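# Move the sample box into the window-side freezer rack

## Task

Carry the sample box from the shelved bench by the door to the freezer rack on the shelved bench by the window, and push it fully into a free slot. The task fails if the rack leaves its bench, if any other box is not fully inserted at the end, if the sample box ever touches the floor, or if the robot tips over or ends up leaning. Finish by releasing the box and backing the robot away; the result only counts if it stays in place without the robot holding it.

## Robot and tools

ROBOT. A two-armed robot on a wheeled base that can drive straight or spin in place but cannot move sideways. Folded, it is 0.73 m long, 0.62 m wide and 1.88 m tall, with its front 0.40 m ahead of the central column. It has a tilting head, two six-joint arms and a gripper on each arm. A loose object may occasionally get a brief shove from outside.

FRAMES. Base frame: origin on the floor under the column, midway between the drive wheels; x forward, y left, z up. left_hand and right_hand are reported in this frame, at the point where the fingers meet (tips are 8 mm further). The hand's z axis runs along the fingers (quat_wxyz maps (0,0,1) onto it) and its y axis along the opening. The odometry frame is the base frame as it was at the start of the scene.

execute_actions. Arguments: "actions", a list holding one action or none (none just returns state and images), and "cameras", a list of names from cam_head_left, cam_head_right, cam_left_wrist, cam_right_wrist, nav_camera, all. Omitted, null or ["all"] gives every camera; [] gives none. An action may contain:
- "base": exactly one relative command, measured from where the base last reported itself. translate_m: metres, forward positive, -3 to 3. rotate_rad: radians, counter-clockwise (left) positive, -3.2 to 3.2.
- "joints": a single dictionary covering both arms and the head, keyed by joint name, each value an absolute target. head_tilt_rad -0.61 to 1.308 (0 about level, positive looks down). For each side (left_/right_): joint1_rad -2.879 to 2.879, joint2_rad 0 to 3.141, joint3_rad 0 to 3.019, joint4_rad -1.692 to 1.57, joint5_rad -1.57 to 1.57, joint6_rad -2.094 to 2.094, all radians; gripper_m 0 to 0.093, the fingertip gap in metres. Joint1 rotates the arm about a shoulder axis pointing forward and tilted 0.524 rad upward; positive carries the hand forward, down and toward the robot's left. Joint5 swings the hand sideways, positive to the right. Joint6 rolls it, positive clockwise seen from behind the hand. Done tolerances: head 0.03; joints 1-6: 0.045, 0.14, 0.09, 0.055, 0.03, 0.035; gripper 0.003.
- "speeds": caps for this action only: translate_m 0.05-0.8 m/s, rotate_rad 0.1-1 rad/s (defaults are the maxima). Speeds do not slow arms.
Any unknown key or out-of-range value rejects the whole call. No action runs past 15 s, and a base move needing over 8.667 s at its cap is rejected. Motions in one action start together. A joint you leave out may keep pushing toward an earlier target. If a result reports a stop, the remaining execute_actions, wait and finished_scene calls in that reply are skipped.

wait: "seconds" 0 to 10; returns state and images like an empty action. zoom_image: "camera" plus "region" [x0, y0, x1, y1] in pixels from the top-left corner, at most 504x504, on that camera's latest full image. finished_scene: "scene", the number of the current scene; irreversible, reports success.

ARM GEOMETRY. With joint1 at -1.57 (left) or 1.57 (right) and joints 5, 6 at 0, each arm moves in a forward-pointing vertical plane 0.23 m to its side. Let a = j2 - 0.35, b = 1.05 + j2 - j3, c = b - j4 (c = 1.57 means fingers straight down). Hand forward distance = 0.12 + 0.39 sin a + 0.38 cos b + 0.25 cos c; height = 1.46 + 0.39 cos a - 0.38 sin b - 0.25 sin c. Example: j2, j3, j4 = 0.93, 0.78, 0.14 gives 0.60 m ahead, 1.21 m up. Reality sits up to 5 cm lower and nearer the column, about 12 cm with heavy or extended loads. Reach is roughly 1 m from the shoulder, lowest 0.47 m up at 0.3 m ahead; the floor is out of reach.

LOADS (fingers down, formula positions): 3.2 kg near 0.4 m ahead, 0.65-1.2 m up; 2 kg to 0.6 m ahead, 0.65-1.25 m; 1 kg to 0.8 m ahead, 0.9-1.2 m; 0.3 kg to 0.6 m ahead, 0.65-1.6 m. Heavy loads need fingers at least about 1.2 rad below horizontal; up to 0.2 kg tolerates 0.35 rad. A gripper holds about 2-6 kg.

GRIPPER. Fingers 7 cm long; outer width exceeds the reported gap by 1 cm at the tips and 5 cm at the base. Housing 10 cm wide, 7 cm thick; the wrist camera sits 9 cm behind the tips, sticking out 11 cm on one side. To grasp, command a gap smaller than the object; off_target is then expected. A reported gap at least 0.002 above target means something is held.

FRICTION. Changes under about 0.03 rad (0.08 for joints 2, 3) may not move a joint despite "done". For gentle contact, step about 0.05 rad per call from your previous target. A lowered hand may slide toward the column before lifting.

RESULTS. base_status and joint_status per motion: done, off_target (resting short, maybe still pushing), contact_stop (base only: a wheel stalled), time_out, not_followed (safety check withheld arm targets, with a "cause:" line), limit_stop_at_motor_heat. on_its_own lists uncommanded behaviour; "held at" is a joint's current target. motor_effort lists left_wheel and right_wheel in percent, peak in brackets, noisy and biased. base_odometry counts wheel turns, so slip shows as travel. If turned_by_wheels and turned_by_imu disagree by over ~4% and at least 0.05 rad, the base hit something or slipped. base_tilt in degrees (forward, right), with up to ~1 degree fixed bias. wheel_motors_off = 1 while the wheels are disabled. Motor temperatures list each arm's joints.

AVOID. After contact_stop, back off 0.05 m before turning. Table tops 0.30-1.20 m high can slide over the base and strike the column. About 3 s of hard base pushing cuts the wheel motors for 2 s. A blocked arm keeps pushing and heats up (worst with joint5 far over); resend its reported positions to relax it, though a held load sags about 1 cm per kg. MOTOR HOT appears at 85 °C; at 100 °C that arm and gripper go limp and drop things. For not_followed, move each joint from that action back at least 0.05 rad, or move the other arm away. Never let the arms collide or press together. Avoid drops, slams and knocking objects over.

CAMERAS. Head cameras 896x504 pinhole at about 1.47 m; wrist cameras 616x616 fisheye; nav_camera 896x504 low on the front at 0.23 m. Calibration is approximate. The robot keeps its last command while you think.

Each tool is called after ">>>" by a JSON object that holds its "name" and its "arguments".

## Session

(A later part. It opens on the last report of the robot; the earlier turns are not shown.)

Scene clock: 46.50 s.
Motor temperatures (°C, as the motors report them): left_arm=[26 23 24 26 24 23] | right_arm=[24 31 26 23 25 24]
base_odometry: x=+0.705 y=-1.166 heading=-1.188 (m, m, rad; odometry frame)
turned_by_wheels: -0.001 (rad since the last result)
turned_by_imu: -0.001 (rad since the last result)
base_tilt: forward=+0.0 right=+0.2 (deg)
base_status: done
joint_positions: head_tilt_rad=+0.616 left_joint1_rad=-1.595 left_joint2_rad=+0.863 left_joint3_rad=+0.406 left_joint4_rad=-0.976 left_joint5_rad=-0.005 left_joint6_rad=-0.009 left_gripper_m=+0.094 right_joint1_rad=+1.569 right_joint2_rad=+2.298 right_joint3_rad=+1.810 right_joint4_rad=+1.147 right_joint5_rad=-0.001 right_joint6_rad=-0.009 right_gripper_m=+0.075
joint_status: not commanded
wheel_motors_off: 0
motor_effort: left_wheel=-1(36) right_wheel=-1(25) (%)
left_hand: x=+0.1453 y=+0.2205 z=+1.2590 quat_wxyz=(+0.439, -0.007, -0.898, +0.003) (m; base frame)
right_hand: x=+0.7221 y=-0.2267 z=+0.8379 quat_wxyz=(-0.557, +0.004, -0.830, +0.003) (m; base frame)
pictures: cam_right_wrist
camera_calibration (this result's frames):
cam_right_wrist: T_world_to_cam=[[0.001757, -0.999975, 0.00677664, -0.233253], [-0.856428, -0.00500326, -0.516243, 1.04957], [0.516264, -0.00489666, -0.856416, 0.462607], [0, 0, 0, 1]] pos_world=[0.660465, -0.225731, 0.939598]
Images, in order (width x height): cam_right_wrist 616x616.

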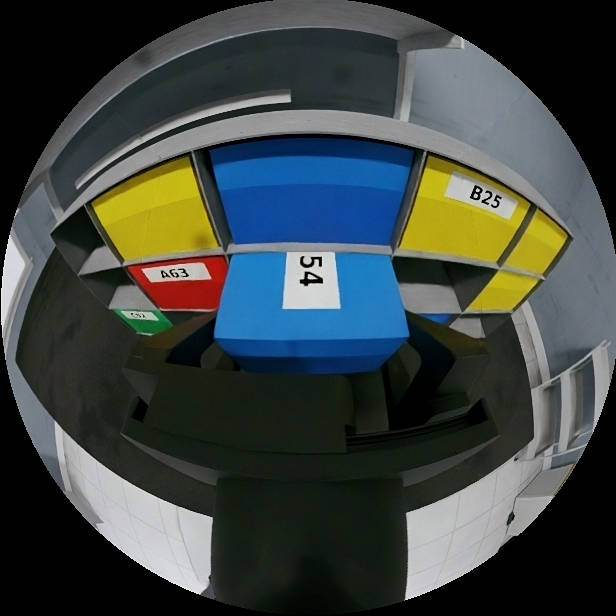

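>>> {"name": "execute_actions", "arguments": {"actions": [{"base":{"translate_m":0.012},"speeds":{"translate_m":0.08}}], "cameras": []}}

>>> {"name": "execute_actions", "arguments": {"actions": [{"joints":{"right_gripper_m":0.093}}], "cameras": []}}

>>> {"name": "execute_actions", "arguments": {"actions": [{"base":{"translate_m":-0.06}}], "cameras": []}}

>>> {"name": "execute_actions", "arguments": {"actions": [{"joints":{"right_gripper_m":0.02}}], "cameras": []}}

>>> {"name": "execute_actions", "arguments": {"actions": [{"base":{"translate_m":0.068},"speeds":{"translate_m":0.08}}], "cameras": []}}

>>> {"name": "execute_actions", "arguments": {"actions": [{"base":{"translate_m":-0.15}}], "cameras": ["cam_right_wrist"]}}

Scene clock: 47.53 s.
Motor temperatures (°C, as the motors report them): left_arm=[26 23 24 26 24 23] | right_arm=[24 31 26 23 25 24]
base_odometry: x=+0.709 y=-1.177 heading=-1.188 (m, m, rad; odometry frame)
turned_by_wheels: +0.000 (rad since the last result)
turned_by_imu: +0.000 (rad since the last result)
base_tilt: forward=+0.1 right=+0.2 (deg)
base_status: done
joint_positions: head_tilt_rad=+0.616 left_joint1_rad=-1.595 left_joint2_rad=+0.863 left_joint3_rad=+0.406 left_joint4_rad=-0.976 left_joint5_rad=-0.005 left_joint6_rad=-0.009 left_gripper_m=+0.094 right_joint1_rad=+1.569 right_joint2_rad=+2.298 right_joint3_rad=+1.803 right_joint4_rad=+1.147 right_joint5_rad=+0.004 right_joint6_rad=-0.006 right_gripper_m=+0.075
joint_status: not commanded
wheel_motors_off: 0
motor_effort: left_wheel=+0(28) right_wheel=+0(32) (%)
left_hand: x=+0.1457 y=+0.2205 z=+1.2588 quat_wxyz=(+0.439, -0.007, -0.898, +0.003) (m; base frame)
right_hand: x=+0.7186 y=-0.2276 z=+0.8362 quat_wxyz=(-0.554, +0.002, -0.832, +0.004) (m; base frame)
pictures: none
No camera images: the call's "cameras" was empty. Leave "cameras" out to get every camera's image.

Scene clock: 48.20 s.
Motor temperatures (°C, as the motors report them): left_arm=[26 23 24 26 24 23] | right_arm=[24 31 26 23 25 24]
base_odometry: x=+0.709 y=-1.177 heading=-1.188 (m, m, rad; odometry frame)
turned_by_wheels: +0.000 (rad since the last result)
turned_by_imu: +0.000 (rad since the last result)
base_tilt: forward=+0.0 right=+0.2 (deg)
base_status: not commanded
joint_positions: head_tilt_rad=+0.616 left_joint1_rad=-1.595 left_joint2_rad=+0.863 left_joint3_rad=+0.406 left_joint4_rad=-0.976 left_joint5_rad=-0.005 left_joint6_rad=-0.009 left_gripper_m=+0.094 right_joint1_rad=+1.561 right_joint2_rad=+2.298 right_joint3_rad=+1.805 right_joint4_rad=+1.147 right_joint5_rad=+0.005 right_joint6_rad=-0.006 right_gripper_m=+0.093
joint_status: all done
wheel_motors_off: 0
motor_effort: left_wheel=+0(0) right_wheel=-2(2) (%)
left_hand: x=+0.1457 y=+0.2205 z=+1.2588 quat_wxyz=(+0.439, -0.007, -0.898, +0.003) (m; base frame)
right_hand: x=+0.7195 y=-0.2343 z=+0.8367 quat_wxyz=(-0.555, +0.001, -0.832, +0.009) (m; base frame)
pictures: none
No camera images: the call's "cameras" was empty. Leave "cameras" out to get every camera's image.

Scene clock: 49.53 s.
Motor temperatures (°C, as the motors report them): left_arm=[26 23 24 26 24 23] | right_arm=[24 31 26 23 25 24]
base_odometry: x=+0.687 y=-1.121 heading=-1.187 (m, m, rad; odometry frame)
turned_by_wheels: +0.001 (rad since the last result)
turned_by_imu: +0.001 (rad since the last result)
base_tilt: forward=+0.0 right=+0.2 (deg)
base_status: done
joint_positions: head_tilt_rad=+0.616 left_joint1_rad=-1.595 left_joint2_rad=+0.863 left_joint3_rad=+0.404 left_joint4_rad=-0.976 left_joint5_rad=-0.005 left_joint6_rad=-0.009 left_gripper_m=+0.094 right_joint1_rad=+1.561 right_joint2_rad=+2.297 right_joint3_rad=+1.813 right_joint4_rad=+1.147 right_joint5_rad=+0.003 right_joint6_rad=-0.006 right_gripper_m=+0.093
joint_status: not commanded
wheel_motors_off: 0
motor_effort: left_wheel=+1(40) right_wheel=-1(30) (%)
left_hand: x=+0.1442 y=+0.2205 z=+1.2593 quat_wxyz=(+0.440, -0.007, -0.898, +0.003) (m; base frame)
right_hand: x=+0.7241 y=-0.2340 z=+0.8394 quat_wxyz=(-0.559, +0.002, -0.829, +0.008) (m; base frame)
pictures: none
No camera images: the call's "cameras" was empty. Leave "cameras" out to get every camera's image.

Scene clock: 50.20 s.
Motor temperatures (°C, as the motors report them): left_arm=[26 23 24 26 24 23] | right_arm=[24 32 26 23 25 24]
base_odometry: x=+0.687 y=-1.121 heading=-1.187 (m, m, rad; odometry frame)
turned_by_wheels: +0.000 (rad since the last result)
turned_by_imu: +0.000 (rad since the last result)
base_tilt: forward=+0.1 right=+0.2 (deg)
base_status: not commanded
joint_positions: head_tilt_rad=+0.616 left_joint1_rad=-1.595 left_joint2_rad=+0.863 left_joint3_rad=+0.404 left_joint4_rad=-0.976 left_joint5_rad=-0.005 left_joint6_rad=-0.009 left_gripper_m=+0.094 right_joint1_rad=+1.561 right_joint2_rad=+2.297 right_joint3_rad=+1.813 right_joint4_rad=+1.147 right_joint5_rad=+0.003 right_joint6_rad=-0.006 right_gripper_m=+0.020
joint_status: all done
wheel_motors_off: 0
motor_effort: left_wheel=+2(2) right_wheel=-2(0) (%)
left_hand: x=+0.1442 y=+0.2205 z=+1.2593 quat_wxyz=(+0.440, -0.007, -0.898, +0.003) (m; base frame)
right_hand: x=+0.7241 y=-0.2340 z=+0.8394 quat_wxyz=(-0.559, +0.002, -0.829, +0.008) (m; base frame)
pictures: none
No camera images: the call's "cameras" was empty. Leave "cameras" out to get every camera's image.

Scene clock: 51.77 s.
Motor temperatures (°C, as the motors report them): left_arm=[26 23 24 26 24 23] | right_arm=[24 32 26 23 25 24]
base_odometry: x=+0.712 y=-1.184 heading=-1.187 (m, m, rad; odometry frame)
turned_by_wheels: -0.001 (rad since the last result)
turned_by_imu: -0.001 (rad since the last result)
base_tilt: forward=+0.1 right=+0.2 (deg)
base_status: done
joint_positions: head_tilt_rad=+0.616 left_joint1_rad=-1.595 left_joint2_rad=+0.863 left_joint3_rad=+0.404 left_joint4_rad=-0.976 left_joint5_rad=-0.005 left_joint6_rad=-0.009 left_gripper_m=+0.094 right_joint1_rad=+1.561 right_joint2_rad=+2.297 right_joint3_rad=+1.805 right_joint4_rad=+1.148 right_joint5_rad=+0.003 right_joint6_rad=-0.006 right_gripper_m=+0.020
joint_status: not commanded
wheel_motors_off: 0
motor_effort: left_wheel=-1(34) right_wheel=+2(31) (%)
left_hand: x=+0.1442 y=+0.2205 z=+1.2593 quat_wxyz=(+0.440, -0.007, -0.898, +0.003) (m; base frame)
right_hand: x=+0.7204 y=-0.2339 z=+0.8376 quat_wxyz=(-0.556, +0.002, -0.831, +0.007) (m; base frame)
pictures: none
No camera images: the call's "cameras" was empty. Leave "cameras" out to get every camera's image.

Scene clock: 53.47 s.
Motor temperatures (°C, as the motors report them): left_arm=[26 23 24 26 24 23] | right_arm=[24 32 26 23 25 24]
base_odometry: x=+0.656 y=-1.045 heading=-1.186 (m, m, rad; odometry frame)
turned_by_wheels: +0.002 (rad since the last result)
turned_by_imu: +0.002 (rad since the last result)
base_tilt: forward=+0.1 right=+0.2 (deg)
base_status: done
joint_positions: head_tilt_rad=+0.616 left_joint1_rad=-1.595 left_joint2_rad=+0.861 left_joint3_rad=+0.401 left_joint4_rad=-0.976 left_joint5_rad=-0.005 left_joint6_rad=-0.009 left_gripper_m=+0.094 right_joint1_rad=+1.563 right_joint2_rad=+2.296 right_joint3_rad=+1.812 right_joint4_rad=+1.148 right_joint5_rad=+0.003 right_joint6_rad=-0.006 right_gripper_m=+0.020
joint_status: not commanded
wheel_motors_off: 0
motor_effort: left_wheel=+1(51) right_wheel=+0(46) (%)
left_hand: x=+0.1430 y=+0.2205 z=+1.2598 quat_wxyz=(+0.441, -0.007, -0.898, +0.003) (m; base frame)
right_hand: x=+0.7243 y=-0.2329 z=+0.8398 quat_wxyz=(-0.559, +0.002, -0.829, +0.007) (m; base frame)
pictures: cam_right_wrist
camera_calibration (this result's frames):
cam_right_wrist: T_world_to_cam=[[-0.00590412, -0.999914, 0.011711, -0.238057], [-0.854067, -0.00104917, -0.520161, 1.05492], [0.520129, -0.0130731, -0.853988, 0.456368], [0, 0, 0, 1]] pos_world=[0.662199, -0.230963, 0.941251]
Images, in order (width x height): cam_right_wrist 616x616.

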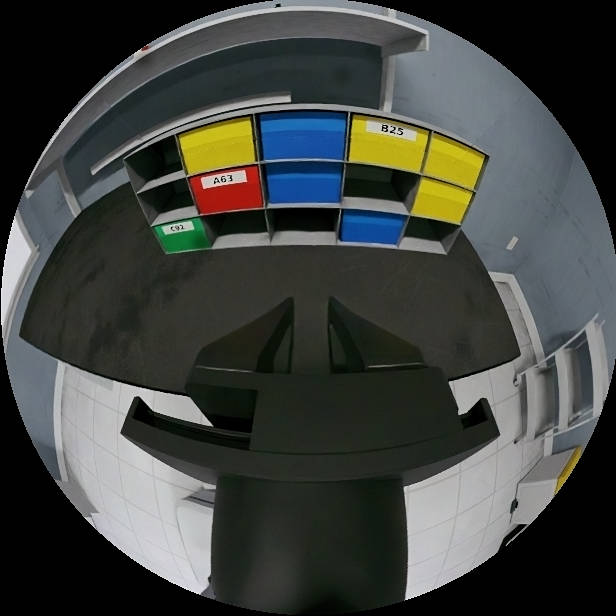

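>>> {"name": "finished_scene", "arguments": {"scene": 2}}

The scene is finished: the task was done.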